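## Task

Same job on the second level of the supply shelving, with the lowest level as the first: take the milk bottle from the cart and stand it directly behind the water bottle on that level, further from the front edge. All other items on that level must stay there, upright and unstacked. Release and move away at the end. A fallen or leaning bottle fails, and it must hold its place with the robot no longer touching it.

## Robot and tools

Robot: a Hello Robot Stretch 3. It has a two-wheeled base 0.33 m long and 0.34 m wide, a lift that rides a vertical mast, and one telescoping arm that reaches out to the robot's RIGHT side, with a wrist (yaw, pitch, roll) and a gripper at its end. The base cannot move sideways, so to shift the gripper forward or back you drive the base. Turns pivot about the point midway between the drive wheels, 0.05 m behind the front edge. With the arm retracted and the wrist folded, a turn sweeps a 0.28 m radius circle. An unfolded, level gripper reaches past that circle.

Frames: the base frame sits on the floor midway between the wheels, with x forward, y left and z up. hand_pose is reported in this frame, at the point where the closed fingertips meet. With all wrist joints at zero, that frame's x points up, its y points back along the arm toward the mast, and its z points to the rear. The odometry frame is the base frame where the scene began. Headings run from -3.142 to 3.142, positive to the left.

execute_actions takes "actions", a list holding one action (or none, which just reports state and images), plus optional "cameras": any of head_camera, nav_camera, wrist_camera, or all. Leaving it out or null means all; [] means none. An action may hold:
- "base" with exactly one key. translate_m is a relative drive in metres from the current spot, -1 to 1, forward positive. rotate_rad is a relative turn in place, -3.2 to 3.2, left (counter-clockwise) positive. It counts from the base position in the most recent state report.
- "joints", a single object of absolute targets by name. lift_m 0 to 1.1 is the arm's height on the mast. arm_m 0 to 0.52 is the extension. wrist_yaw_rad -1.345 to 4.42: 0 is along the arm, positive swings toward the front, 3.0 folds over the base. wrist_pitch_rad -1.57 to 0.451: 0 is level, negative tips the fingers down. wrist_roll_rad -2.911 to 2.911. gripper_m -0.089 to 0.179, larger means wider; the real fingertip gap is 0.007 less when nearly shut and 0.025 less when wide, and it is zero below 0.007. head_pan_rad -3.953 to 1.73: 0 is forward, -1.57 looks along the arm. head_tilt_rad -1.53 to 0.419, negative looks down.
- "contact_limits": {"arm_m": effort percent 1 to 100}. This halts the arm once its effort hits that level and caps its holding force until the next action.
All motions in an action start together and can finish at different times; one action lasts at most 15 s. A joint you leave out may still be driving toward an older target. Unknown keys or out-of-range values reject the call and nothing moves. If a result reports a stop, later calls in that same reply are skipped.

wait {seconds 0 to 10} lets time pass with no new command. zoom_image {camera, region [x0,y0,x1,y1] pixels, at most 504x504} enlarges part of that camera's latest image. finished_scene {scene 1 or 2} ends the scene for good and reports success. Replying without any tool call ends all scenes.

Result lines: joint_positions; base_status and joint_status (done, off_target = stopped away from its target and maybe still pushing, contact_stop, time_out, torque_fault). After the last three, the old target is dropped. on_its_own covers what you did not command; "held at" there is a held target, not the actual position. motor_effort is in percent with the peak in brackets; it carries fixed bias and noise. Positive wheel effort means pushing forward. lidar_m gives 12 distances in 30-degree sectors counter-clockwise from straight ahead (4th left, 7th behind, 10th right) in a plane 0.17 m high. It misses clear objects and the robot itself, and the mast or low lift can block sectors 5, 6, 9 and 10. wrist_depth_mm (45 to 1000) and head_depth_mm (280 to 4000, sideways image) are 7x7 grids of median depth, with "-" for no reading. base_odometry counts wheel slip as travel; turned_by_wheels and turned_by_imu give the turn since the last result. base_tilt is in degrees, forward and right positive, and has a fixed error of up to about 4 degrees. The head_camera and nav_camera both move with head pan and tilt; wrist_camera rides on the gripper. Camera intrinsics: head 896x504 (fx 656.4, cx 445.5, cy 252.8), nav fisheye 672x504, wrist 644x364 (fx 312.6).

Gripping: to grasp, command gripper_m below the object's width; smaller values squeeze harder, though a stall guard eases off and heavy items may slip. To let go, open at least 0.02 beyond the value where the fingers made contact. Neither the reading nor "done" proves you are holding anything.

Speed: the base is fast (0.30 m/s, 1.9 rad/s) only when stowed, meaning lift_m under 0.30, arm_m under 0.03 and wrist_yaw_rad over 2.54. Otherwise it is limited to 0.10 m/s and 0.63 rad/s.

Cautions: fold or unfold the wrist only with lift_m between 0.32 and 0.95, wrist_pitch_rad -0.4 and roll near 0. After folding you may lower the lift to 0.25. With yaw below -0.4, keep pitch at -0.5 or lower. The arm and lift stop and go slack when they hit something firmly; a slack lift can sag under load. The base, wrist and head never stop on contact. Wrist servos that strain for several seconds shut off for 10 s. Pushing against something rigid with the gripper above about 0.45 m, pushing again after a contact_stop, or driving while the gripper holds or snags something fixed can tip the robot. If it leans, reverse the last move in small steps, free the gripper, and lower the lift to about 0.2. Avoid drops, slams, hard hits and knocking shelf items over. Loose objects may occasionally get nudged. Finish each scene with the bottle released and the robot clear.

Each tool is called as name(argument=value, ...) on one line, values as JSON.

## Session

execute_actions(actions=[{"joints":{"head_pan_rad":1.4,"head_tilt_rad":-0.4}}], cameras=["nav_camera"])

execute_actions(actions=[{"joints":{"head_pan_rad":-0.1}}], cameras=["nav_camera"])

execute_actions(actions=[{"joints":{"head_pan_rad":-1.7}}], cameras=["nav_camera"])

execute_actions(actions=[{"joints":{"head_pan_rad":-3.3}}], cameras=["nav_camera"])

Scene clock: 1.27 s.
base_odometry: x=+0.000 y=+0.000 heading=+0.000 (m, m, rad; odometry frame)
turned_by_wheels: +0.000 (rad since the last result)
turned_by_imu: +0.000 (rad since the last result)
base_tilt: forward=+1.6 right=-0.2 (deg)
lidar_m: 1.83 1.83 1.80 2.07 2.28 2.25 2.15 1.26 1.24 1.66 2.26 1.73
head_depth_mm: 1752 1854 1957 2074 2188 1804 1430 / 1820 1922 2032 2179 2286 1791 1438 / 1918 2019 2150 2304 2365 1795 1430 / 1990 2119 2279 2406 2345 1776 1425 / 2068 2233 2307 2209 2296 1771 1421 / 2185 2353 2437 2347 2336 1772 1419 / 2305 2496 2702 2905 2303 1764 1411
base_status: not commanded
joint_positions: lift_m=+0.453 arm_m=-0.002 wrist_yaw_rad=+3.089 wrist_pitch_rad=-0.465 wrist_roll_rad=+0.001 gripper_m=+0.037 head_pan_rad=+1.393 head_tilt_rad=-0.395
joint_status: all done
motor_effort: left_wheel=+0(0) right_wheel=+0(0) lift_m=+27(27) arm_m=-1(1) wrist_yaw_rad=+1(0) wrist_pitch_rad=+7(7) wrist_roll_rad=+1(1) gripper_m=+0(1) head_pan_rad=+3(47) head_tilt_rad=-4(35) (%)
hand_pose: x=-0.0097 y=+0.0747 z=+0.4553 quat_wxyz=(+0.182, +0.692, +0.145, +0.684) (m; base frame)
wrist_depth_mm: - - - - - - - / - - - - - - - / - - - - - - - / - 985 954 923 882 857 849 / 812 802 786 764 760 725 699 / 685 680 683 651 - 628 613 / 601 585 - - 560 547 535
pictures: nav_camera (sideways: a quarter turn counterclockwise sets it upright)
Images, in order (width x height): nav_camera 672x504.

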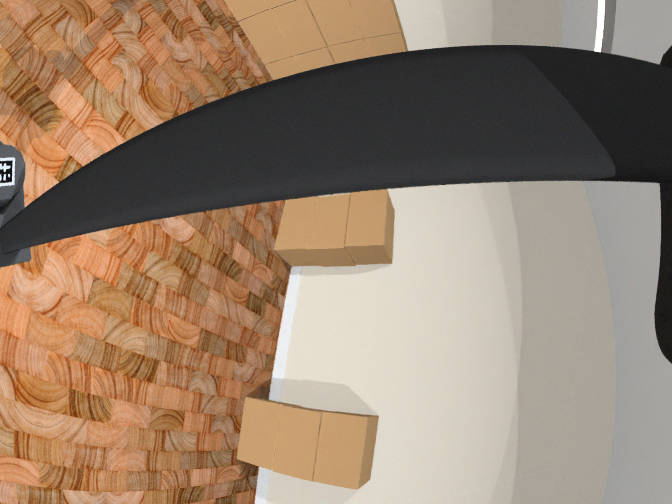

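Scene clock: 2.57 s.
base_odometry: x=+0.000 y=+0.000 heading=+0.000 (m, m, rad; odometry frame)
turned_by_wheels: +0.000 (rad since the last result)
turned_by_imu: +0.000 (rad since the last result)
base_tilt: forward=+1.6 right=-0.2 (deg)
lidar_m: 1.83 1.83 1.80 2.08 2.29 2.26 2.15 1.26 1.24 1.66 2.25 1.73
head_depth_mm: 1809 1944 1997 1989 2146 1794 1442 / 1606 1710 1850 1940 2156 1795 1431 / 2075 2171 2341 2506 2166 1791 1431 / 2208 2326 2485 2666 2364 1791 1422 / 2291 2467 2673 2907 2351 1782 1417 / 2449 2660 2778 2978 2346 1767 1414 / 2375 2494 2605 2769 2330 1760 1408
base_status: not commanded
joint_positions: lift_m=+0.453 arm_m=-0.002 wrist_yaw_rad=+3.089 wrist_pitch_rad=-0.465 wrist_roll_rad=+0.001 gripper_m=+0.037 head_pan_rad=-0.093 head_tilt_rad=-0.395
joint_status: all done
motor_effort: left_wheel=+0(0) right_wheel=+0(0) lift_m=+27(27) arm_m=-2(1) wrist_yaw_rad=+0(0) wrist_pitch_rad=+7(7) wrist_roll_rad=+1(1) gripper_m=+0(1) head_pan_rad=-3(49) head_tilt_rad=-3(3) (%)
hand_pose: x=-0.0097 y=+0.0747 z=+0.4553 quat_wxyz=(+0.182, +0.692, +0.145, +0.684) (m; base frame)
wrist_depth_mm: - - - - - - - / - - - - - - - / - - - - - - - / - 977 948 917 891 874 836 / 833 807 783 770 764 721 709 / 703 681 671 647 - 623 606 / 593 592 - - 555 548 539
pictures: nav_camera (sideways: a quarter turn counterclockwise sets it upright)
Images, in order (width x height): nav_camera 672x504.

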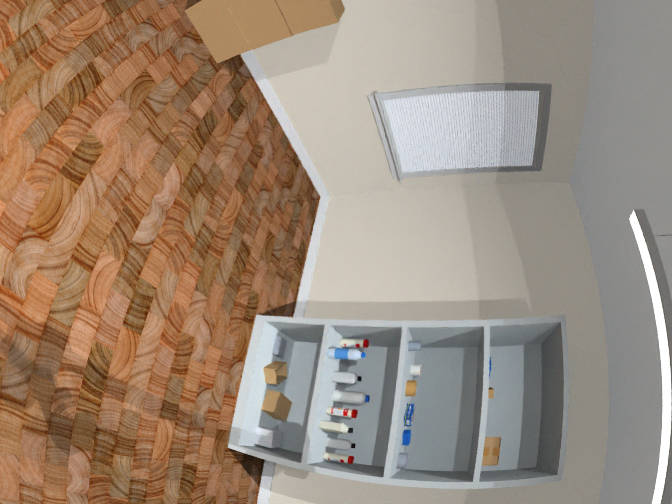

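Scene clock: 3.90 s.
base_odometry: x=+0.000 y=+0.000 heading=+0.000 (m, m, rad; odometry frame)
turned_by_wheels: +0.000 (rad since the last result)
turned_by_imu: +0.000 (rad since the last result)
base_tilt: forward=+1.6 right=-0.2 (deg)
lidar_m: 1.82 1.83 1.80 2.08 2.28 2.25 2.15 1.25 1.24 1.66 2.26 1.73
head_depth_mm: 1393 1481 1564 1666 1759 1786 1441 / 1463 1552 1646 1756 1868 1788 1441 / 1538 1625 1721 1855 1980 1797 1439 / 1616 1724 1844 1985 2084 1779 1431 / 1689 1828 1950 2075 2097 1755 1424 / 1804 1922 2086 2150 1864 1789 1419 / 1908 2063 2228 2374 1970 1760 1418
base_status: not commanded
joint_positions: lift_m=+0.453 arm_m=-0.002 wrist_yaw_rad=+3.089 wrist_pitch_rad=-0.465 wrist_roll_rad=+0.001 gripper_m=+0.037 head_pan_rad=-1.693 head_tilt_rad=-0.395
joint_status: all done
motor_effort: left_wheel=+0(0) right_wheel=+0(0) lift_m=+27(27) arm_m=-1(1) wrist_yaw_rad=+1(0) wrist_pitch_rad=+7(7) wrist_roll_rad=+1(1) gripper_m=+0(0) head_pan_rad=-4(46) head_tilt_rad=-3(3) (%)
hand_pose: x=-0.0097 y=+0.0747 z=+0.4553 quat_wxyz=(+0.182, +0.692, +0.145, +0.684) (m; base frame)
wrist_depth_mm: - - - - - - - / - - - - - - - / - - - - - - - / - 990 946 928 891 855 849 / 820 797 787 761 766 727 708 / 694 680 676 648 - 628 612 / 603 597 - - 560 546 536
pictures: nav_camera (sideways: a quarter turn counterclockwise sets it upright)
Images, in order (width x height): nav_camera 672x504.

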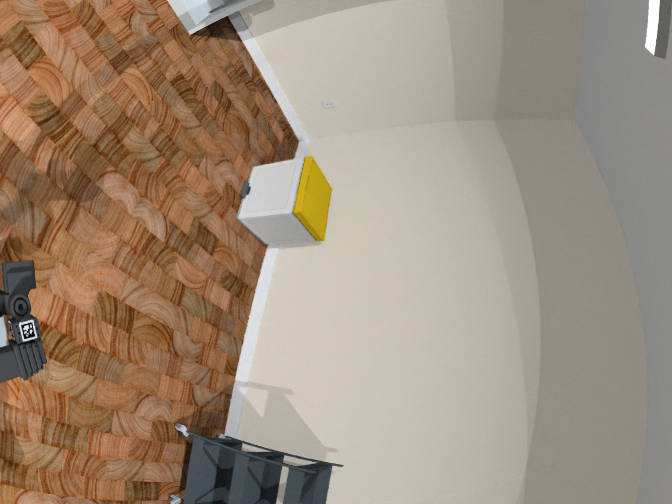

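Scene clock: 5.23 s.
base_odometry: x=+0.000 y=+0.000 heading=+0.000 (m, m, rad; odometry frame)
turned_by_wheels: +0.000 (rad since the last result)
turned_by_imu: +0.000 (rad since the last result)
base_tilt: forward=+1.6 right=-0.2 (deg)
lidar_m: 1.82 1.83 1.80 2.08 2.29 2.25 2.15 1.26 1.24 1.66 2.26 1.73
head_depth_mm: 2130 2276 2410 2570 2401 1796 1438 / 2254 2373 2511 2681 2394 1793 1440 / 2367 2474 2649 2820 2356 1787 1429 / 2468 2603 2779 2971 2373 1787 1438 / 2552 2742 2906 3039 2350 1773 1420 / 2285 2397 2493 2682 2328 1774 1426 / 1987 2072 2198 2300 2262 1767 1411
base_status: not commanded
joint_positions: lift_m=+0.453 arm_m=-0.002 wrist_yaw_rad=+3.089 wrist_pitch_rad=-0.465 wrist_roll_rad=+0.001 gripper_m=+0.037 head_pan_rad=-3.293 head_tilt_rad=-0.395
joint_status: all done
motor_effort: left_wheel=+0(0) right_wheel=+0(0) lift_m=+27(27) arm_m=-1(1) wrist_yaw_rad=+0(0) wrist_pitch_rad=+7(7) wrist_roll_rad=+1(1) gripper_m=+0(0) head_pan_rad=-4(47) head_tilt_rad=-3(3) (%)
hand_pose: x=-0.0097 y=+0.0747 z=+0.4553 quat_wxyz=(+0.182, +0.692, +0.145, +0.684) (m; base frame)
wrist_depth_mm: - - - - - - - / - - - - - - - / - - - - - - - / - 987 946 921 885 862 841 / 812 798 787 761 766 728 715 / 694 685 674 647 - 625 612 / 602 590 - - 556 549 536
pictures: nav_camera (sideways: a quarter turn counterclockwise sets it upright)
Images, in order (width x height): nav_camera 672x504.

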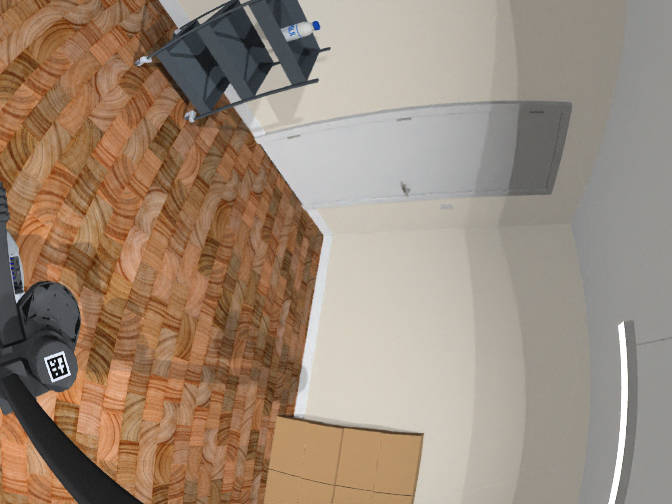

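execute_actions(actions=[{"base":{"rotate_rad":0.34},"joints":{"lift_m":0.28,"wrist_pitch_rad":-0.4,"wrist_yaw_rad":3.0}}], cameras=[])

execute_actions(actions=[{"base":{"translate_m":-0.8}}], cameras=[])

execute_actions(actions=[{"base":{"rotate_rad":-0.95},"joints":{"head_pan_rad":-1.57,"head_tilt_rad":-0.7,"lift_m":0.72}}], cameras=[])

execute_actions(actions=[{"joints":{"wrist_yaw_rad":0,"wrist_pitch_rad":0,"gripper_m":0.15}}], cameras=["wrist_camera","head_camera"])

Scene clock: 12.40 s.
base_odometry: x=+0.000 y=+0.000 heading=+0.340 (m, m, rad; odometry frame)
turned_by_wheels: +0.340 (rad since the last result)
turned_by_imu: +0.333 (rad since the last result)
base_tilt: forward=+1.6 right=-0.2 (deg)
lidar_m: 2.26 1.80 2.08 2.40 2.34 2.58 1.32 1.24 1.69 1.66 1.74 1.83
head_depth_mm: 2451 2554 2687 2866 2411 1793 1435 / 2378 2594 2806 3016 2389 1791 1433 / 2129 2312 2520 2732 2400 1778 1434 / 1935 2058 2222 2410 2354 1769 1431 / 1776 1915 2024 2186 2247 1781 1427 / 1664 1758 1882 2001 2098 1707 1419 / 1545 1634 1720 1742 1628 1637 1415
base_status: done
joint_positions: lift_m=+0.280 arm_m=-0.002 wrist_yaw_rad=+3.002 wrist_pitch_rad=-0.419 wrist_roll_rad=+0.001 gripper_m=+0.037 head_pan_rad=-3.293 head_tilt_rad=-0.395
joint_status: all done
motor_effort: left_wheel=-2(5) right_wheel=+2(3) lift_m=+17(23) arm_m=-1(2) wrist_yaw_rad=-1(2) wrist_pitch_rad=+10(10) wrist_roll_rad=+1(1) gripper_m=+0(1) head_pan_rad=-3(3) head_tilt_rad=-3(3) (%)
hand_pose: x=+0.0101 y=+0.0789 z=+0.2929 quat_wxyz=(+0.196, +0.700, +0.099, +0.680) (m; base frame)
wrist_depth_mm: - - - - - - - / - - - - - - - / - 968 944 896 850 831 794 / 764 736 704 692 674 650 633 / 609 599 - 564 565 533 525 / 514 512 - - - 458 449 / 444 - - - 405 399 390
pictures: none
No camera images: the call's "cameras" was empty. Leave "cameras" out to get every camera's image.

Scene clock: 16.83 s.
base_odometry: x=-0.754 y=-0.267 heading=+0.340 (m, m, rad; odometry frame)
turned_by_wheels: +0.000 (rad since the last result)
turned_by_imu: -0.004 (rad since the last result)
base_tilt: forward=+1.6 right=-0.2 (deg)
lidar_m: 2.62 2.51 2.52 1.94 2.10 1.57 1.09 0.58 0.59 1.32 1.72 2.22
head_depth_mm: 1648 1807 2009 2233 2290 1807 1446 / 1436 1560 1705 1880 2075 1787 1429 / 1296 1385 1503 1643 1804 1780 1434 / 1171 1252 1347 1459 1570 1681 1420 / 1066 1142 1210 1305 1402 1527 1408 / 1004 1069 1133 1214 1295 1403 1409 / 935 984 1044 1108 1178 1251 1329
base_status: done
joint_positions: lift_m=+0.280 arm_m=-0.002 wrist_yaw_rad=+3.001 wrist_pitch_rad=-0.419 wrist_roll_rad=+0.001 gripper_m=+0.037 head_pan_rad=-3.293 head_tilt_rad=-0.396
joint_status: not commanded
motor_effort: left_wheel=-2(11) right_wheel=+1(5) lift_m=+17(16) arm_m=-2(2) wrist_yaw_rad=+1(1) wrist_pitch_rad=+9(10) wrist_roll_rad=+1(1) gripper_m=+1(0) head_pan_rad=-5(4) head_tilt_rad=-3(3) (%)
hand_pose: x=+0.0102 y=+0.0789 z=+0.2930 quat_wxyz=(+0.196, +0.700, +0.098, +0.680) (m; base frame)
wrist_depth_mm: - - - - - - - / - - - - - - - / - 988 929 897 871 831 795 / 773 744 722 693 671 648 630 / 614 603 - 561 568 541 523 / 512 510 - - - 459 448 / 442 - - - 407 400 391
pictures: none
No camera images: the call's "cameras" was empty. Leave "cameras" out to get every camera's image.

Scene clock: 21.67 s.
base_odometry: x=-0.754 y=-0.267 heading=-0.610 (m, m, rad; odometry frame)
turned_by_wheels: -0.950 (rad since the last result)
turned_by_imu: -0.928 (rad since the last result)
base_tilt: forward=+1.6 right=-0.2 (deg)
lidar_m: 2.23 2.48 2.53 2.51 2.50 1.95 2.10 1.40 0.59 0.58 0.61 1.46
head_depth_mm: 840 938 1065 1225 1446 1394 1224 / 843 940 1063 1202 1380 1394 1221 / 843 944 1070 1008 882 1142 1186 / 843 945 1069 966 882 1094 1193 / 843 946 1069 934 1052 1102 1214 / 846 948 1074 977 1046 1107 1166 / 847 947 1080 1195 1388 1350 1180
base_status: done
joint_positions: lift_m=+0.720 arm_m=-0.002 wrist_yaw_rad=+3.001 wrist_pitch_rad=-0.418 wrist_roll_rad=+0.001 gripper_m=+0.037 head_pan_rad=-1.577 head_tilt_rad=-0.692
joint_status: all done
motor_effort: left_wheel=+2(8) right_wheel=-1(4) lift_m=+37(37) arm_m=-2(1) wrist_yaw_rad=+0(1) wrist_pitch_rad=+9(9) wrist_roll_rad=+1(1) gripper_m=+0(0) head_pan_rad=+4(47) head_tilt_rad=-5(34) (%)
hand_pose: x=+0.0102 y=+0.0789 z=+0.7321 quat_wxyz=(+0.195, +0.700, +0.098, +0.680) (m; base frame)
wrist_depth_mm: - - - - - - - / - - - - - - - / - - - - - - - / - - - - - - - / - - - - - - - / - - - 984 - 936 934 / 906 906 850 870 831 828 812
pictures: none
No camera images: the call's "cameras" was empty. Leave "cameras" out to get every camera's image.

Scene clock: 24.17 s.
base_odometry: x=-0.754 y=-0.267 heading=-0.610 (m, m, rad; odometry frame)
turned_by_wheels: +0.000 (rad since the last result)
turned_by_imu: +0.000 (rad since the last result)
base_tilt: forward=+1.6 right=-0.2 (deg)
lidar_m: 2.23 2.47 2.54 2.50 2.51 1.94 2.10 1.40 0.59 0.58 0.61 1.45
head_depth_mm: 841 939 1064 1228 1456 1391 1219 / 840 939 1064 1209 1372 1397 1222 / 843 941 1067 1005 883 1030 1191 / 844 948 1071 969 879 1033 - / 844 947 1073 931 964 1106 1191 / 845 945 1079 976 1053 1107 1161 / 849 949 1073 1187 1407 1339 1181
base_status: not commanded
joint_positions: lift_m=+0.720 arm_m=-0.002 wrist_yaw_rad=+0.002 wrist_pitch_rad=-0.022 wrist_roll_rad=+0.001 gripper_m=+0.150 head_pan_rad=-1.577 head_tilt_rad=-0.692
joint_status: all done
motor_effort: left_wheel=+2(1) right_wheel=-1(1) lift_m=+36(36) arm_m=-2(2) wrist_yaw_rad=-1(2) wrist_pitch_rad=+11(11) wrist_roll_rad=+1(1) gripper_m=+1(97) head_pan_rad=+4(3) head_tilt_rad=-5(5) (%)
hand_pose: x=-0.0210 y=-0.3988 z=+0.8284 quat_wxyz=(+0.707, +0.009, -0.707, -0.008) (m; base frame)
wrist_depth_mm: 744 733 712 693 695 679 653 / 771 742 742 727 711 701 692 / 807 780 766 760 745 726 708 / 839 821 789 681 762 742 735 / 872 836 599 419 530 774 768 / 920 - 382 374 363 354 794 / 947 926 699 693 703 851 843
pictures: head_camera (sideways: a quarter turn clockwise sets it upright), wrist_camera
Images, in order (width x height): head_camera 896x504, wrist_camera 644x364.

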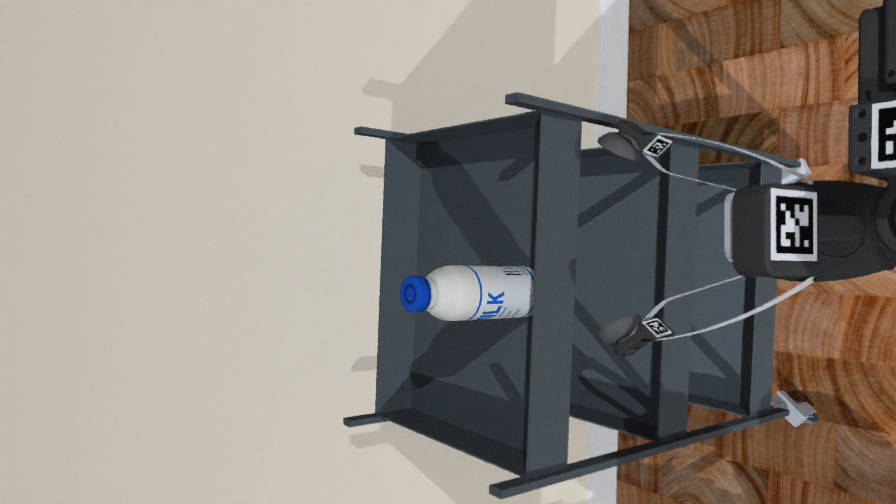

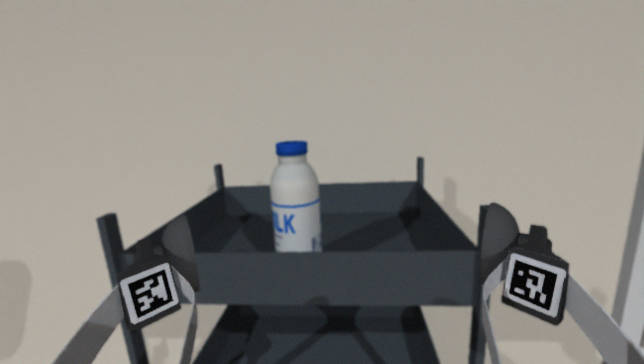

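execute_actions(actions=[{"base":{"translate_m":0.062},"joints":{"lift_m":0.66,"arm_m":0.2}}], cameras=["wrist_camera"])

Scene clock: 28.77 s.
base_odometry: x=-0.703 y=-0.302 heading=-0.610 (m, m, rad; odometry frame)
turned_by_wheels: +0.000 (rad since the last result)
turned_by_imu: +0.001 (rad since the last result)
base_tilt: forward=+1.6 right=-0.2 (deg)
lidar_m: 2.17 2.41 2.53 2.50 2.55 2.00 2.16 1.40 0.60 0.58 0.61 1.45
head_depth_mm: 837 941 1063 1229 1450 1395 1210 / 842 942 1067 974 856 - - / 843 944 1066 1004 787 - 1166 / 844 942 1071 798 820 1101 1189 / 846 943 1068 998 1060 1110 1187 / 848 947 1073 1041 871 1286 1186 / 849 950 1073 1238 1469 1368 1182
base_status: done
joint_positions: lift_m=+0.660 arm_m=+0.200 wrist_yaw_rad=+0.001 wrist_pitch_rad=-0.021 wrist_roll_rad=+0.001 gripper_m=+0.150 head_pan_rad=-1.577 head_tilt_rad=-0.692
joint_status: all done
motor_effort: left_wheel=+2(6) right_wheel=-1(4) lift_m=+17(32) arm_m=+5(5) wrist_yaw_rad=+0(0) wrist_pitch_rad=+10(11) wrist_roll_rad=+1(1) gripper_m=+0(0) head_pan_rad=+3(3) head_tilt_rad=-5(5) (%)
hand_pose: x=-0.0213 y=-0.6003 z=+0.7697 quat_wxyz=(+0.707, +0.008, -0.707, -0.008) (m; base frame)
wrist_depth_mm: 543 535 528 513 507 497 491 / 565 556 541 528 531 519 507 / 590 575 569 191 546 534 527 / 618 606 491 188 465 454 549 / 642 358 449 195 414 383 292 / 243 - 316 204 297 281 248 / 172 165 161 156 151 147 145
pictures: wrist_camera
Images, in order (width x height): wrist_camera 644x364.

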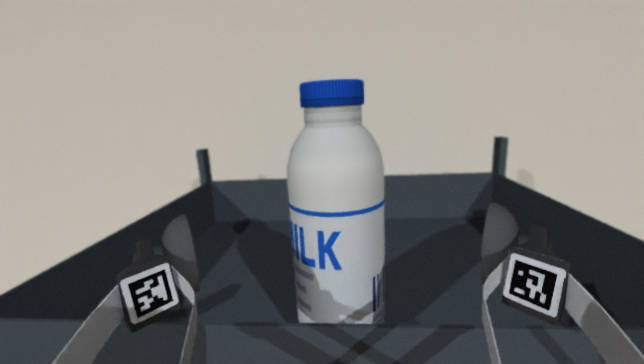

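execute_actions(actions=[{"joints":{"arm_m":0.275}}], cameras=[])

execute_actions(actions=[{"joints":{"gripper_m":0.02}}], cameras=[])

execute_actions(actions=[{"joints":{"lift_m":0.78,"wrist_pitch_rad":0.04}}], cameras=[])

execute_actions(actions=[{"joints":{"arm_m":0}}], cameras=["wrist_camera"])

execute_actions(actions=[{"base":{"rotate_rad":0.545}}], cameras=[])

execute_actions(actions=[{"base":{"translate_m":1}}], cameras=[])

execute_actions(actions=[{"base":{"translate_m":0.75},"joints":{"lift_m":0.58}}], cameras=[])

execute_actions(actions=[{"base":{"rotate_rad":1.05},"joints":{"head_tilt_rad":-0.8}}])

Scene clock: 39.60 s.
base_odometry: x=-0.703 y=-0.302 heading=-0.610 (m, m, rad; odometry frame)
turned_by_wheels: +0.000 (rad since the last result)
turned_by_imu: +0.000 (rad since the last result)
base_tilt: forward=+1.6 right=-0.2 (deg)
lidar_m: 2.17 2.41 2.54 2.50 2.56 2.00 2.16 1.40 0.60 0.58 0.61 1.45
head_depth_mm: 839 937 1069 1223 1441 1385 1227 / 841 943 1062 974 857 - - / 844 943 1074 1009 - 1186 1168 / 844 942 1070 784 1081 1101 1191 / 846 950 1073 1002 1054 1108 1189 / 848 948 1071 1041 873 1287 1188 / 847 946 1074 1241 1479 1372 1175
base_status: not commanded
joint_positions: lift_m=+0.660 arm_m=+0.275 wrist_yaw_rad=+0.001 wrist_pitch_rad=-0.021 wrist_roll_rad=+0.001 gripper_m=+0.150 head_pan_rad=-1.577 head_tilt_rad=-0.692
joint_status: all done
motor_effort: left_wheel=+1(1) right_wheel=-1(1) lift_m=+17(17) arm_m=+4(6) wrist_yaw_rad=+0(0) wrist_pitch_rad=+11(11) wrist_roll_rad=+1(1) gripper_m=+0(1) head_pan_rad=+4(4) head_tilt_rad=-5(5) (%)
hand_pose: x=-0.0213 y=-0.6753 z=+0.7697 quat_wxyz=(+0.707, +0.008, -0.707, -0.008) (m; base frame)
wrist_depth_mm: 475 464 455 450 439 433 424 / 487 481 477 113 453 451 440 / 509 502 492 118 473 469 459 / 534 526 506 112 386 475 475 / 559 363 419 113 359 382 293 / 241 - 301 118 268 279 251 / 220 239 244 124 215 230 224
pictures: none
No camera images: the call's "cameras" was empty. Leave "cameras" out to get every camera's image.

Scene clock: 41.40 s.
base_odometry: x=-0.703 y=-0.302 heading=-0.610 (m, m, rad; odometry frame)
turned_by_wheels: +0.000 (rad since the last result)
turned_by_imu: +0.000 (rad since the last result)
base_tilt: forward=+1.6 right=-0.2 (deg)
lidar_m: 2.17 2.41 2.53 2.49 2.56 2.00 2.16 1.40 0.60 0.58 0.61 1.46
head_depth_mm: 840 943 1066 1227 1452 1400 1225 / 841 939 1068 974 857 - - / 845 944 1072 1001 - 1186 1164 / 843 943 1067 775 1089 1100 1189 / 846 949 1075 1001 1056 1107 1187 / 844 947 1076 1043 873 1291 1186 / 849 951 1078 1239 1466 1376 1180
base_status: not commanded
joint_positions: lift_m=+0.660 arm_m=+0.275 wrist_yaw_rad=+0.001 wrist_pitch_rad=-0.021 wrist_roll_rad=+0.001 gripper_m=+0.021 head_pan_rad=-1.577 head_tilt_rad=-0.692
joint_status: all done
motor_effort: left_wheel=+2(2) right_wheel=-1(1) lift_m=+16(17) arm_m=+4(4) wrist_yaw_rad=+0(0) wrist_pitch_rad=+11(11) wrist_roll_rad=+1(1) gripper_m=-25(100) head_pan_rad=+4(4) head_tilt_rad=-5(5) (%)
hand_pose: x=-0.0213 y=-0.6753 z=+0.7697 quat_wxyz=(+0.707, +0.008, -0.707, -0.008) (m; base frame)
wrist_depth_mm: 471 462 455 449 441 434 426 / 491 483 476 108 454 448 439 / 512 503 492 113 474 465 460 / 538 520 509 108 388 474 477 / 559 362 418 107 113 377 295 / 240 298 280 112 117 292 258 / 229 250 242 117 214 229 224
pictures: none
No camera images: the call's "cameras" was empty. Leave "cameras" out to get every camera's image.

Scene clock: 43.33 s.
base_odometry: x=-0.703 y=-0.302 heading=-0.610 (m, m, rad; odometry frame)
turned_by_wheels: +0.000 (rad since the last result)
turned_by_imu: +0.000 (rad since the last result)
base_tilt: forward=+1.6 right=-0.2 (deg)
lidar_m: 2.17 2.41 2.53 2.49 2.55 2.00 2.16 1.40 0.60 0.58 0.61 1.45
head_depth_mm: 839 940 1066 1224 1420 - - / 842 939 1064 1036 - 1176 1169 / 840 942 1063 - 1089 1169 1176 / 842 946 1014 904 1086 1095 1190 / 844 946 1070 995 1056 1104 1187 / 844 945 1071 1045 877 1282 1184 / 847 949 1075 1240 1470 1368 1181
base_status: not commanded
joint_positions: lift_m=+0.779 arm_m=+0.275 wrist_yaw_rad=+0.001 wrist_pitch_rad=-0.026 wrist_roll_rad=+0.001 gripper_m=+0.025 head_pan_rad=-1.577 head_tilt_rad=-0.692
joint_status: wrist_pitch_rad off_target (ended at -0.026, target +0.040); the others done
on_its_own: wrist_pitch_rad is at rest, and its effort (+33) is outside its rest range (-20 to +32)
motor_effort: left_wheel=+2(2) right_wheel=-1(1) lift_m=+39(41) arm_m=+4(4) wrist_yaw_rad=+0(2) wrist_pitch_rad=+33(33) wrist_roll_rad=+1(1) gripper_m=-22(25) head_pan_rad=+2(4) head_tilt_rad=-5(5) (%)
hand_pose: x=-0.0213 y=-0.6752 z=+0.8872 quat_wxyz=(+0.707, +0.010, -0.707, -0.009) (m; base frame)
wrist_depth_mm: 473 463 459 446 441 434 424 / 493 481 471 107 458 449 439 / 506 502 493 112 470 468 457 / 537 525 516 108 485 487 476 / 562 546 528 107 113 506 499 / 585 575 422 112 117 413 513 / 625 602 405 118 361 366 534
pictures: none
No camera images: the call's "cameras" was empty. Leave "cameras" out to get every camera's image.

Scene clock: 46.57 s.
base_odometry: x=-0.703 y=-0.302 heading=-0.610 (m, m, rad; odometry frame)
turned_by_wheels: +0.000 (rad since the last result)
turned_by_imu: +0.000 (rad since the last result)
base_tilt: forward=+1.6 right=-0.2 (deg)
lidar_m: 2.17 2.41 2.53 2.50 2.55 2.00 2.16 1.40 0.60 0.58 0.61 1.46
head_depth_mm: 841 938 1067 1228 1453 1399 1259 / 841 940 1063 975 863 1228 - / 841 944 1072 1002 768 1035 - / 842 945 1072 998 477 740 - / 846 948 1073 998 1051 1107 1192 / 844 947 1077 1047 870 1280 1179 / 849 952 1083 1240 1473 1373 1179
base_status: not commanded
joint_positions: lift_m=+0.779 arm_m=+0.000 wrist_yaw_rad=+0.000 wrist_pitch_rad=-0.026 wrist_roll_rad=+0.001 gripper_m=+0.025 head_pan_rad=-1.577 head_tilt_rad=-0.692
joint_status: all done
on_its_own: wrist_pitch_rad is at rest, and its effort (+34) is outside its rest range (-20 to +32)
motor_effort: left_wheel=+2(2) right_wheel=-1(1) lift_m=+40(40) arm_m=-7(7) wrist_yaw_rad=+1(0) wrist_pitch_rad=+34(34) wrist_roll_rad=+1(1) gripper_m=-22(23) head_pan_rad=+4(4) head_tilt_rad=-5(5) (%)
hand_pose: x=-0.0214 y=-0.4008 z=+0.8872 quat_wxyz=(+0.707, +0.010, -0.707, -0.009) (m; base frame)
wrist_depth_mm: 740 725 706 696 692 679 660 / 766 746 730 107 710 703 692 / 787 782 787 112 737 735 714 / 825 829 805 107 759 756 740 / 871 858 830 107 113 786 778 / 910 882 389 112 117 357 807 / 965 958 405 118 369 833 842
pictures: wrist_camera
Images, in order (width x height): wrist_camera 644x364.

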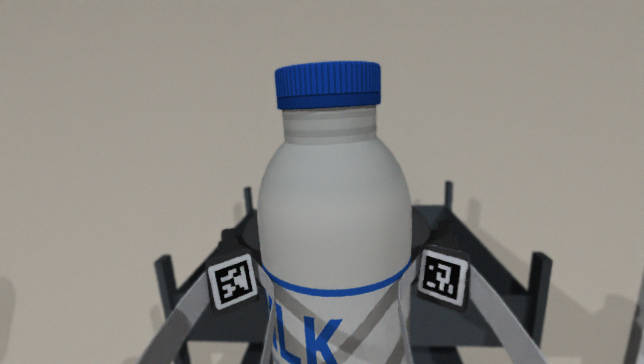

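Scene clock: 48.40 s.
base_odometry: x=-0.703 y=-0.302 heading=-0.065 (m, m, rad; odometry frame)
turned_by_wheels: +0.545 (rad since the last result)
turned_by_imu: +0.533 (rad since the last result)
base_tilt: forward=+1.6 right=-0.2 (deg)
lidar_m: 2.41 2.52 2.50 2.56 2.04 2.16 1.38 0.60 0.58 0.61 1.48 2.16
head_depth_mm: 850 931 1028 988 836 989 1135 / 892 989 1097 1195 886 1034 - / 947 1048 1179 1327 907 1185 - / 1005 1114 1264 1431 478 953 - / 1062 1193 1358 1586 1645 1388 1188 / 1136 1286 1484 1754 1639 1381 1186 / 1218 1390 1616 1899 1639 1372 1178
base_status: done
joint_positions: lift_m=+0.779 arm_m=+0.000 wrist_yaw_rad=+0.000 wrist_pitch_rad=-0.026 wrist_roll_rad=+0.001 gripper_m=+0.025 head_pan_rad=-1.577 head_tilt_rad=-0.692
joint_status: not commanded
on_its_own: wrist_pitch_rad is at rest, and its effort (+34) is outside its rest range (-20 to +32)
motor_effort: left_wheel=-2(5) right_wheel=+2(4) lift_m=+39(40) arm_m=-7(7) wrist_yaw_rad=-1(0) wrist_pitch_rad=+34(33) wrist_roll_rad=+1(1) gripper_m=-23(23) head_pan_rad=+5(3) head_tilt_rad=-5(5) (%)
hand_pose: x=-0.0214 y=-0.4008 z=+0.8872 quat_wxyz=(+0.707, +0.010, -0.707, -0.010) (m; base frame)
wrist_depth_mm: - - - 869 724 636 560 / - - - 107 750 646 574 / - - - 113 753 675 594 / - - - 108 775 688 604 / - - - 107 113 615 563 / - - - 112 117 489 474 / - - - 118 397 368 314
pictures: none
No camera images: the call's "cameras" was empty. Leave "cameras" out to get every camera's image.

Scene clock: 59.47 s.
base_odometry: x=+0.294 y=-0.367 heading=-0.065 (m, m, rad; odometry frame)
turned_by_wheels: +0.000 (rad since the last result)
turned_by_imu: +0.004 (rad since the last result)
base_tilt: forward=+1.6 right=-0.2 (deg)
lidar_m: 1.45 2.31 1.93 2.34 2.77 2.71 1.52 1.27 1.54 1.29 1.82 1.28
head_depth_mm: 1297 1429 1586 1762 1671 1395 1261 / 1373 1514 1689 1877 1662 1400 - / 1456 1598 1755 1898 1537 1425 - / 1534 1703 1764 1613 478 948 - / 1642 1841 1756 1744 1642 1377 1185 / 1745 1987 2257 1968 1641 1371 1188 / 1865 2074 2291 2029 1636 1373 1179
base_status: done
joint_positions: lift_m=+0.779 arm_m=+0.000 wrist_yaw_rad=+0.000 wrist_pitch_rad=-0.026 wrist_roll_rad=+0.001 gripper_m=+0.025 head_pan_rad=-1.577 head_tilt_rad=-0.692
joint_status: not commanded
on_its_own: wrist_pitch_rad is at rest, and its effort (+33) is outside its rest range (-20 to +32)
motor_effort: left_wheel=-2(4) right_wheel=+1(3) lift_m=+40(40) arm_m=-7(6) wrist_yaw_rad=+0(0) wrist_pitch_rad=+33(33) wrist_roll_rad=+1(1) gripper_m=-23(23) head_pan_rad=+4(6) head_tilt_rad=-5(5) (%)
hand_pose: x=-0.0214 y=-0.4008 z=+0.8872 quat_wxyz=(+0.707, +0.010, -0.707, -0.010) (m; base frame)
wrist_depth_mm: - - - - - - 921 / - - - 107 - - 959 / - - - 112 - - 983 / - - - 108 - - - / - - - 107 113 - - / - - - 112 117 - - / - - - 118 - - -
pictures: none
No camera images: the call's "cameras" was empty. Leave "cameras" out to get every camera's image.

Scene clock: 68.10 s.
base_odometry: x=+1.043 y=-0.416 heading=-0.065 (m, m, rad; odometry frame)
turned_by_wheels: +0.000 (rad since the last result)
turned_by_imu: +0.003 (rad since the last result)
base_tilt: forward=+1.6 right=-0.1 (deg)
lidar_m: 0.73 1.67 1.84 1.65 2.70 3.33 2.07 1.97 1.52 1.56 0.79 0.74
head_depth_mm: 1651 1788 1789 1733 1676 1395 1197 / 1714 1929 2113 1998 1676 1393 1193 / 1829 2010 2265 2052 1656 1393 1208 / 1819 2045 2289 2063 1656 607 1154 / 1575 1753 1946 2005 1645 1381 1189 / 1390 1517 1684 1856 1645 1312 1183 / 1238 1350 1445 935 1017 1274 1170
base_status: done
joint_positions: lift_m=+0.580 arm_m=+0.000 wrist_yaw_rad=+0.000 wrist_pitch_rad=-0.026 wrist_roll_rad=+0.001 gripper_m=+0.025 head_pan_rad=-1.577 head_tilt_rad=-0.692
joint_status: all done
on_its_own: wrist_pitch_rad is at rest, and its effort (+34) is outside its rest range (-20 to +32)
motor_effort: left_wheel=-2(3) right_wheel=+2(4) lift_m=+20(37) arm_m=-6(6) wrist_yaw_rad=+0(1) wrist_pitch_rad=+34(33) wrist_roll_rad=+1(1) gripper_m=-22(23) head_pan_rad=+4(4) head_tilt_rad=-5(5) (%)
hand_pose: x=-0.0214 y=-0.4008 z=+0.6882 quat_wxyz=(+0.707, +0.010, -0.707, -0.010) (m; base frame)
wrist_depth_mm: 578 490 - - - - - / 663 517 - 107 - - - / 701 538 - 112 - - - / 628 566 - 108 - - - / 580 554 - 107 113 - - / 449 592 595 112 117 - - / 793 745 - 118 921 - 976
pictures: none
No camera images: the call's "cameras" was empty. Leave "cameras" out to get every camera's image.

Scene clock: 70.70 s.
base_odometry: x=+1.043 y=-0.416 heading=+0.985 (m, m, rad; odometry frame)
turned_by_wheels: +1.050 (rad since the last result)
turned_by_imu: +1.027 (rad since the last result)
base_tilt: forward=+1.6 right=-0.2 (deg)
lidar_m: 1.84 1.65 2.60 3.33 2.07 1.97 1.52 1.57 0.80 0.74 0.73 1.65
head_depth_mm: 889 710 1159 1068 1298 1288 1154 / 892 704 1190 998 1349 1292 1183 / 893 699 1165 1047 1342 1287 1181 / 895 697 1168 1047 964 688 1124 / 895 693 1194 1041 1359 1281 1150 / 883 687 1200 937 1361 1282 1146 / 898 663 998 1004 1092 1282 1137
base_status: done
joint_positions: lift_m=+0.580 arm_m=+0.000 wrist_yaw_rad=+0.000 wrist_pitch_rad=-0.026 wrist_roll_rad=+0.001 gripper_m=+0.025 head_pan_rad=-1.577 head_tilt_rad=-0.790
joint_status: all done
on_its_own: wrist_pitch_rad is at rest, and its effort (+33) is outside its rest range (-20 to +32)
motor_effort: left_wheel=-2(6) right_wheel=+2(5) lift_m=+21(20) arm_m=-7(7) wrist_yaw_rad=+1(1) wrist_pitch_rad=+33(33) wrist_roll_rad=+1(1) gripper_m=-23(22) head_pan_rad=+4(4) head_tilt_rad=-6(18) (%)
hand_pose: x=-0.0214 y=-0.4008 z=+0.6881 quat_wxyz=(+0.707, +0.010, -0.707, -0.010) (m; base frame)
wrist_depth_mm: 404 572 772 757 745 734 556 / 403 572 800 107 777 752 566 / 409 569 836 112 786 618 562 / 455 530 453 108 548 617 575 / - 525 461 107 113 490 491 / - 464 441 112 117 412 406 / - 514 868 117 749 761 584
pictures: head_camera (sideways: a quarter turn clockwise sets it upright), nav_camera (sideways: a quarter turn counterclockwise sets it upright), wrist_camera
Images, in order (width x height): head_camera 896x504, nav_camera 672x504, wrist_camera 644x364.

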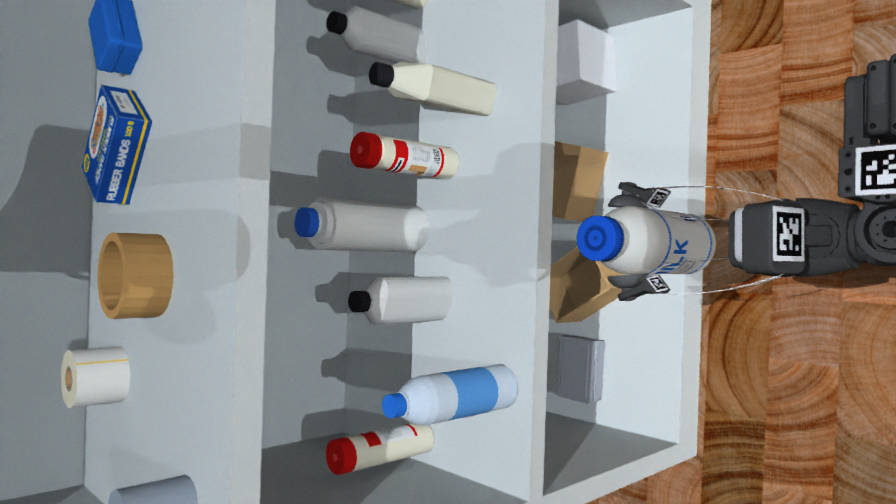

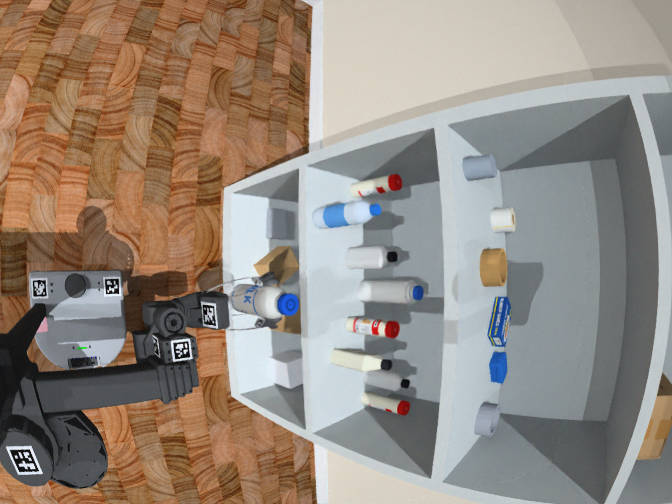

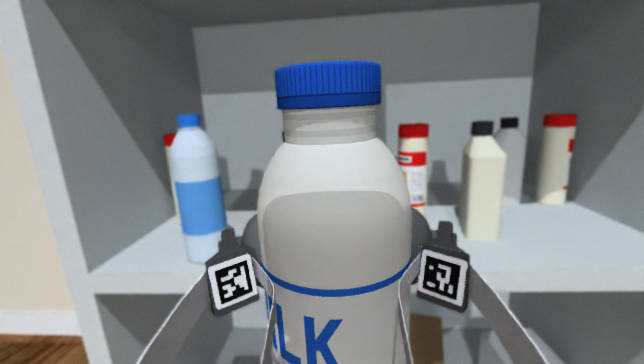

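execute_actions(actions=[{"joints":{"arm_m":0.42}}], cameras=[])

execute_actions(actions=[{"joints":{"lift_m":0.54}}], cameras=["head_camera"])

Scene clock: 77.50 s.
base_odometry: x=+1.043 y=-0.416 heading=+0.985 (m, m, rad; odometry frame)
turned_by_wheels: +0.000 (rad since the last result)
turned_by_imu: +0.000 (rad since the last result)
base_tilt: forward=+1.6 right=-0.1 (deg)
lidar_m: 1.84 1.65 2.62 3.34 2.08 1.97 1.52 1.56 0.80 0.74 0.73 1.65
head_depth_mm: 887 710 1154 1070 1294 1290 1157 / 887 704 1187 996 1352 1295 - / 894 702 1166 - 1351 1290 1149 / 893 699 988 1040 1349 1285 1146 / 894 691 1191 1039 1356 1284 1152 / 881 690 1202 925 1359 1278 1140 / 900 662 998 1012 1095 1271 1137
base_status: not commanded
joint_positions: lift_m=+0.580 arm_m=+0.420 wrist_yaw_rad=+0.000 wrist_pitch_rad=-0.026 wrist_roll_rad=+0.001 gripper_m=+0.025 head_pan_rad=-1.577 head_tilt_rad=-0.790
joint_status: all done
on_its_own: wrist_pitch_rad is at rest, and its effort (+33) is outside its rest range (-20 to +32)
motor_effort: left_wheel=-2(2) right_wheel=+2(2) lift_m=+20(21) arm_m=+4(6) wrist_yaw_rad=+1(1) wrist_pitch_rad=+33(33) wrist_roll_rad=+1(1) gripper_m=-23(23) head_pan_rad=+4(4) head_tilt_rad=-6(6) (%)
hand_pose: x=-0.0215 y=-0.8201 z=+0.6883 quat_wxyz=(+0.707, +0.009, -0.707, -0.009) (m; base frame)
wrist_depth_mm: 392 393 386 380 375 367 359 / 398 411 402 108 386 380 375 / 395 429 420 112 227 395 389 / 393 443 436 108 199 412 145 / 390 458 171 107 113 426 135 / 377 166 156 112 117 364 138 / 319 289 169 118 232 277 142
pictures: none
No camera images: the call's "cameras" was empty. Leave "cameras" out to get every camera's image.

Scene clock: 78.67 s.
base_odometry: x=+1.043 y=-0.416 heading=+0.985 (m, m, rad; odometry frame)
turned_by_wheels: +0.000 (rad since the last result)
turned_by_imu: +0.000 (rad since the last result)
base_tilt: forward=+1.6 right=-0.2 (deg)
lidar_m: 1.84 1.65 2.61 3.33 2.06 1.96 1.52 1.57 0.79 0.74 0.73 1.66
head_depth_mm: 886 709 1151 1068 1298 1292 1159 / 889 702 1190 998 1345 1300 1179 / 893 698 1168 1059 1356 1289 1151 / 897 695 1159 1015 1367 1286 1149 / 897 691 1194 1043 1355 1281 1142 / 884 688 1204 924 1361 1282 1139 / 895 663 996 1010 1093 1278 1141
base_status: not commanded
joint_positions: lift_m=+0.540 arm_m=+0.420 wrist_yaw_rad=-0.002 wrist_pitch_rad=-0.026 wrist_roll_rad=+0.001 gripper_m=+0.025 head_pan_rad=-1.577 head_tilt_rad=-0.790
joint_status: all done
on_its_own: wrist_pitch_rad is at rest, and its effort (+33) is outside its rest range (-20 to +32)
motor_effort: left_wheel=-3(2) right_wheel=+2(3) lift_m=+20(20) arm_m=+4(4) wrist_yaw_rad=+2(3) wrist_pitch_rad=+33(34) wrist_roll_rad=+1(1) gripper_m=-23(23) head_pan_rad=+5(4) head_tilt_rad=-6(6) (%)
hand_pose: x=-0.0221 y=-0.8201 z=+0.6482 quat_wxyz=(+0.707, +0.009, -0.707, -0.010) (m; base frame)
wrist_depth_mm: 391 395 387 376 370 367 362 / 401 410 401 107 200 379 372 / 396 166 419 112 191 396 129 / 392 156 425 108 200 412 131 / 391 156 159 107 113 407 134 / 341 165 158 112 117 298 138 / 260 235 179 118 221 223 142
pictures: head_camera (sideways: a quarter turn clockwise sets it upright)
Images, in order (width x height): head_camera 896x504.

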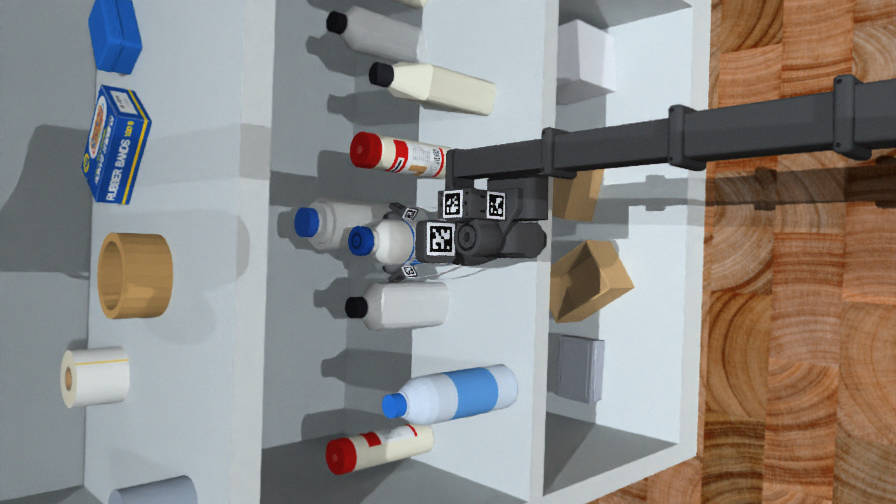

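Nearly down; shift back a bit.

execute_actions(actions=[{"base":{"translate_m":-0.02}}], cameras=[])

execute_actions(actions=[{"joints":{"lift_m":0.53,"wrist_pitch_rad":0}}], cameras=[])

execute_actions(actions=[{"joints":{"gripper_m":0.095}}], cameras=[])

execute_actions(actions=[{"joints":{"arm_m":0.17}}], cameras=[])

execute_actions(actions=[{"base":{"translate_m":0.235},"joints":{"gripper_m":0.12,"lift_m":0.51}}], cameras=["wrist_camera"])

Scene clock: 84.77 s.
base_odometry: x=+1.032 y=-0.433 heading=+0.984 (m, m, rad; odometry frame)
turned_by_wheels: +0.000 (rad since the last result)
turned_by_imu: +0.000 (rad since the last result)
base_tilt: forward=+1.6 right=-0.2 (deg)
lidar_m: 1.86 1.67 2.62 3.34 2.05 1.95 1.50 1.57 0.78 0.74 0.74 1.65
head_depth_mm: 888 710 1181 1076 1295 1286 1160 / 887 703 1208 995 1318 1294 1173 / 892 700 1187 1018 1350 1291 1155 / 910 695 1012 1015 1360 1290 1145 / 902 691 1201 1037 1346 1281 1148 / 879 686 1203 939 1353 1285 1144 / 899 687 1047 1029 1101 1271 1138
base_status: done
joint_positions: lift_m=+0.540 arm_m=+0.420 wrist_yaw_rad=-0.001 wrist_pitch_rad=-0.026 wrist_roll_rad=+0.001 gripper_m=+0.025 head_pan_rad=-1.577 head_tilt_rad=-0.790
joint_status: not commanded
on_its_own: wrist_pitch_rad is at rest, and its effort (+33) is outside its rest range (-20 to +32)
motor_effort: left_wheel=-1(5) right_wheel=+2(3) lift_m=+20(20) arm_m=+4(4) wrist_yaw_rad=+1(2) wrist_pitch_rad=+33(34) wrist_roll_rad=+1(1) gripper_m=-23(23) head_pan_rad=+4(5) head_tilt_rad=-6(6) (%)
hand_pose: x=-0.0216 y=-0.8201 z=+0.6482 quat_wxyz=(+0.707, +0.009, -0.707, -0.010) (m; base frame)
wrist_depth_mm: 397 397 386 376 372 364 361 / 410 412 405 107 383 379 371 / 406 417 416 112 397 391 118 / 391 157 434 108 413 407 122 / 378 157 428 107 113 162 127 / 339 164 174 112 117 151 133 / 259 173 237 118 221 218 140
pictures: none
No camera images: the call's "cameras" was empty. Leave "cameras" out to get every camera's image.

Scene clock: 85.50 s.
base_odometry: x=+1.032 y=-0.433 heading=+0.984 (m, m, rad; odometry frame)
turned_by_wheels: +0.000 (rad since the last result)
turned_by_imu: +0.000 (rad since the last result)
base_tilt: forward=+1.6 right=-0.2 (deg)
lidar_m: 1.87 1.67 2.62 3.34 2.06 1.95 1.50 1.57 0.78 0.74 0.74 1.65
head_depth_mm: 887 709 1173 1076 1296 1283 1149 / 890 705 1210 995 1328 1289 1174 / 892 701 1185 1043 1354 1291 1149 / 909 698 1009 1010 1358 1291 1147 / 906 692 1201 1035 1357 1276 1145 / 884 689 1201 937 1363 1280 1142 / 902 686 1043 1029 1103 1280 1144
base_status: not commanded
joint_positions: lift_m=+0.531 arm_m=+0.420 wrist_yaw_rad=-0.001 wrist_pitch_rad=-0.016 wrist_roll_rad=+0.001 gripper_m=+0.025 head_pan_rad=-1.577 head_tilt_rad=-0.790
joint_status: all done
motor_effort: left_wheel=-2(1) right_wheel=+2(2) lift_m=+16(20) arm_m=+4(5) wrist_yaw_rad=+0(0) wrist_pitch_rad=+8(33) wrist_roll_rad=+1(1) gripper_m=-23(23) head_pan_rad=+5(4) head_tilt_rad=-6(6) (%)
hand_pose: x=-0.0216 y=-0.8205 z=+0.6409 quat_wxyz=(+0.707, +0.006, -0.707, -0.006) (m; base frame)
wrist_depth_mm: 398 396 386 376 371 367 359 / 411 412 406 109 386 377 121 / 404 170 419 113 395 389 118 / 372 154 436 108 412 408 122 / 375 157 421 107 113 162 126 / 332 163 173 112 117 151 132 / 254 171 232 117 215 211 139
pictures: none
No camera images: the call's "cameras" was empty. Leave "cameras" out to get every camera's image.

Scene clock: 86.70 s.
base_odometry: x=+1.032 y=-0.433 heading=+0.984 (m, m, rad; odometry frame)
turned_by_wheels: +0.000 (rad since the last result)
turned_by_imu: +0.000 (rad since the last result)
base_tilt: forward=+1.6 right=-0.2 (deg)
lidar_m: 1.86 1.67 2.62 3.34 2.04 1.96 1.50 1.56 0.78 0.74 0.74 1.65
head_depth_mm: 886 709 1182 1079 1297 1286 1152 / 885 702 1214 994 1316 1291 1168 / 887 699 1184 1043 1357 1290 1150 / 907 696 1006 1011 1358 1289 1150 / 901 691 1198 1039 1357 1278 1149 / 885 687 1200 939 1359 1268 1141 / 899 685 1045 1032 1099 1276 1142
base_status: not commanded
joint_positions: lift_m=+0.531 arm_m=+0.420 wrist_yaw_rad=-0.001 wrist_pitch_rad=-0.017 wrist_roll_rad=+0.001 gripper_m=+0.095 head_pan_rad=-1.577 head_tilt_rad=-0.790
joint_status: all done
motor_effort: left_wheel=-1(2) right_wheel=+2(2) lift_m=+16(16) arm_m=+4(4) wrist_yaw_rad=+1(0) wrist_pitch_rad=+8(8) wrist_roll_rad=+1(1) gripper_m=+1(92) head_pan_rad=+3(3) head_tilt_rad=-6(6) (%)
hand_pose: x=-0.0216 y=-0.8205 z=+0.6409 quat_wxyz=(+0.707, +0.006, -0.707, -0.006) (m; base frame)
wrist_depth_mm: 398 395 386 378 374 368 359 / 409 411 405 114 385 380 121 / 406 163 419 117 396 391 118 / 373 154 431 112 412 407 122 / 375 156 383 113 122 149 127 / 331 162 282 117 130 144 133 / 252 171 231 123 212 212 138
pictures: none
No camera images: the call's "cameras" was empty. Leave "cameras" out to get every camera's image.

Scene clock: 89.77 s.
base_odometry: x=+1.032 y=-0.433 heading=+0.984 (m, m, rad; odometry frame)
turned_by_wheels: +0.000 (rad since the last result)
turned_by_imu: +0.000 (rad since the last result)
base_tilt: forward=+1.6 right=-0.2 (deg)
lidar_m: 1.86 1.67 2.62 3.33 2.05 1.95 1.50 1.57 0.78 0.74 0.74 1.65
head_depth_mm: 888 706 1186 1079 1291 1289 1157 / 891 705 1206 993 1349 1289 1177 / 892 701 1193 1042 1355 - 1153 / 905 697 1009 1016 1359 1262 1149 / 904 692 1194 1038 1355 1281 1145 / 884 691 1202 939 1359 1273 1139 / 898 686 1049 1034 1099 1272 1138
base_status: not commanded
joint_positions: lift_m=+0.530 arm_m=+0.170 wrist_yaw_rad=+0.000 wrist_pitch_rad=-0.018 wrist_roll_rad=+0.001 gripper_m=+0.095 head_pan_rad=-1.577 head_tilt_rad=-0.790
joint_status: all done
motor_effort: left_wheel=-2(2) right_wheel=+2(2) lift_m=+16(16) arm_m=-7(6) wrist_yaw_rad=+0(2) wrist_pitch_rad=+9(9) wrist_roll_rad=+1(1) gripper_m=+0(1) head_pan_rad=+4(4) head_tilt_rad=-6(6) (%)
hand_pose: x=-0.0216 y=-0.5711 z=+0.6405 quat_wxyz=(+0.707, +0.006, -0.707, -0.007) (m; base frame)
wrist_depth_mm: 425 602 626 608 594 588 541 / 383 595 652 624 621 603 540 / 257 597 661 373 637 360 432 / 265 596 416 374 558 351 442 / 373 306 418 385 399 318 366 / 314 292 297 311 291 305 284 / 267 263 257 249 245 240 232
pictures: none
No camera images: the call's "cameras" was empty. Leave "cameras" out to get every camera's image.

Scene clock: 93.07 s.
base_odometry: x=+1.162 y=-0.237 heading=+0.984 (m, m, rad; odometry frame)
turned_by_wheels: +0.000 (rad since the last result)
turned_by_imu: +0.001 (rad since the last result)
base_tilt: forward=+1.6 right=-0.2 (deg)
lidar_m: 1.63 1.45 2.38 3.31 2.36 2.13 1.73 0.94 0.90 0.65 0.66 1.66
head_depth_mm: 901 706 1187 1026 1362 1301 1158 / 909 705 1042 1021 1349 1296 1177 / 893 703 1194 1042 1351 - 1139 / 906 667 1209 940 1358 1277 1150 / 901 655 1019 1040 1133 1278 1146 / 587 627 730 1429 1479 1307 1139 / 947 1117 1296 1551 1518 1297 1137
base_status: done
joint_positions: lift_m=+0.510 arm_m=+0.170 wrist_yaw_rad=+0.000 wrist_pitch_rad=-0.018 wrist_roll_rad=+0.001 gripper_m=+0.120 head_pan_rad=-1.577 head_tilt_rad=-0.790
joint_status: all done
motor_effort: left_wheel=-2(1) right_wheel=+1(5) lift_m=+17(16) arm_m=-7(7) wrist_yaw_rad=+1(0) wrist_pitch_rad=+9(9) wrist_roll_rad=+1(1) gripper_m=+0(91) head_pan_rad=+4(3) head_tilt_rad=-6(6) (%)
hand_pose: x=-0.0216 y=-0.5711 z=+0.6205 quat_wxyz=(+0.707, +0.006, -0.707, -0.007) (m; base frame)
wrist_depth_mm: 209 247 449 606 604 588 581 / 723 244 417 239 612 418 591 / 756 241 418 243 381 368 366 / 796 240 426 252 399 378 375 / 834 245 380 263 357 361 345 / 877 253 276 265 264 - 251 / 913 268 256 250 245 240 232
pictures: wrist_camera
Images, in order (width x height): wrist_camera 644x364.

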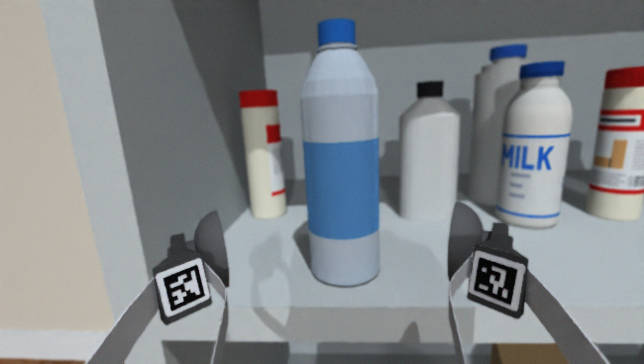

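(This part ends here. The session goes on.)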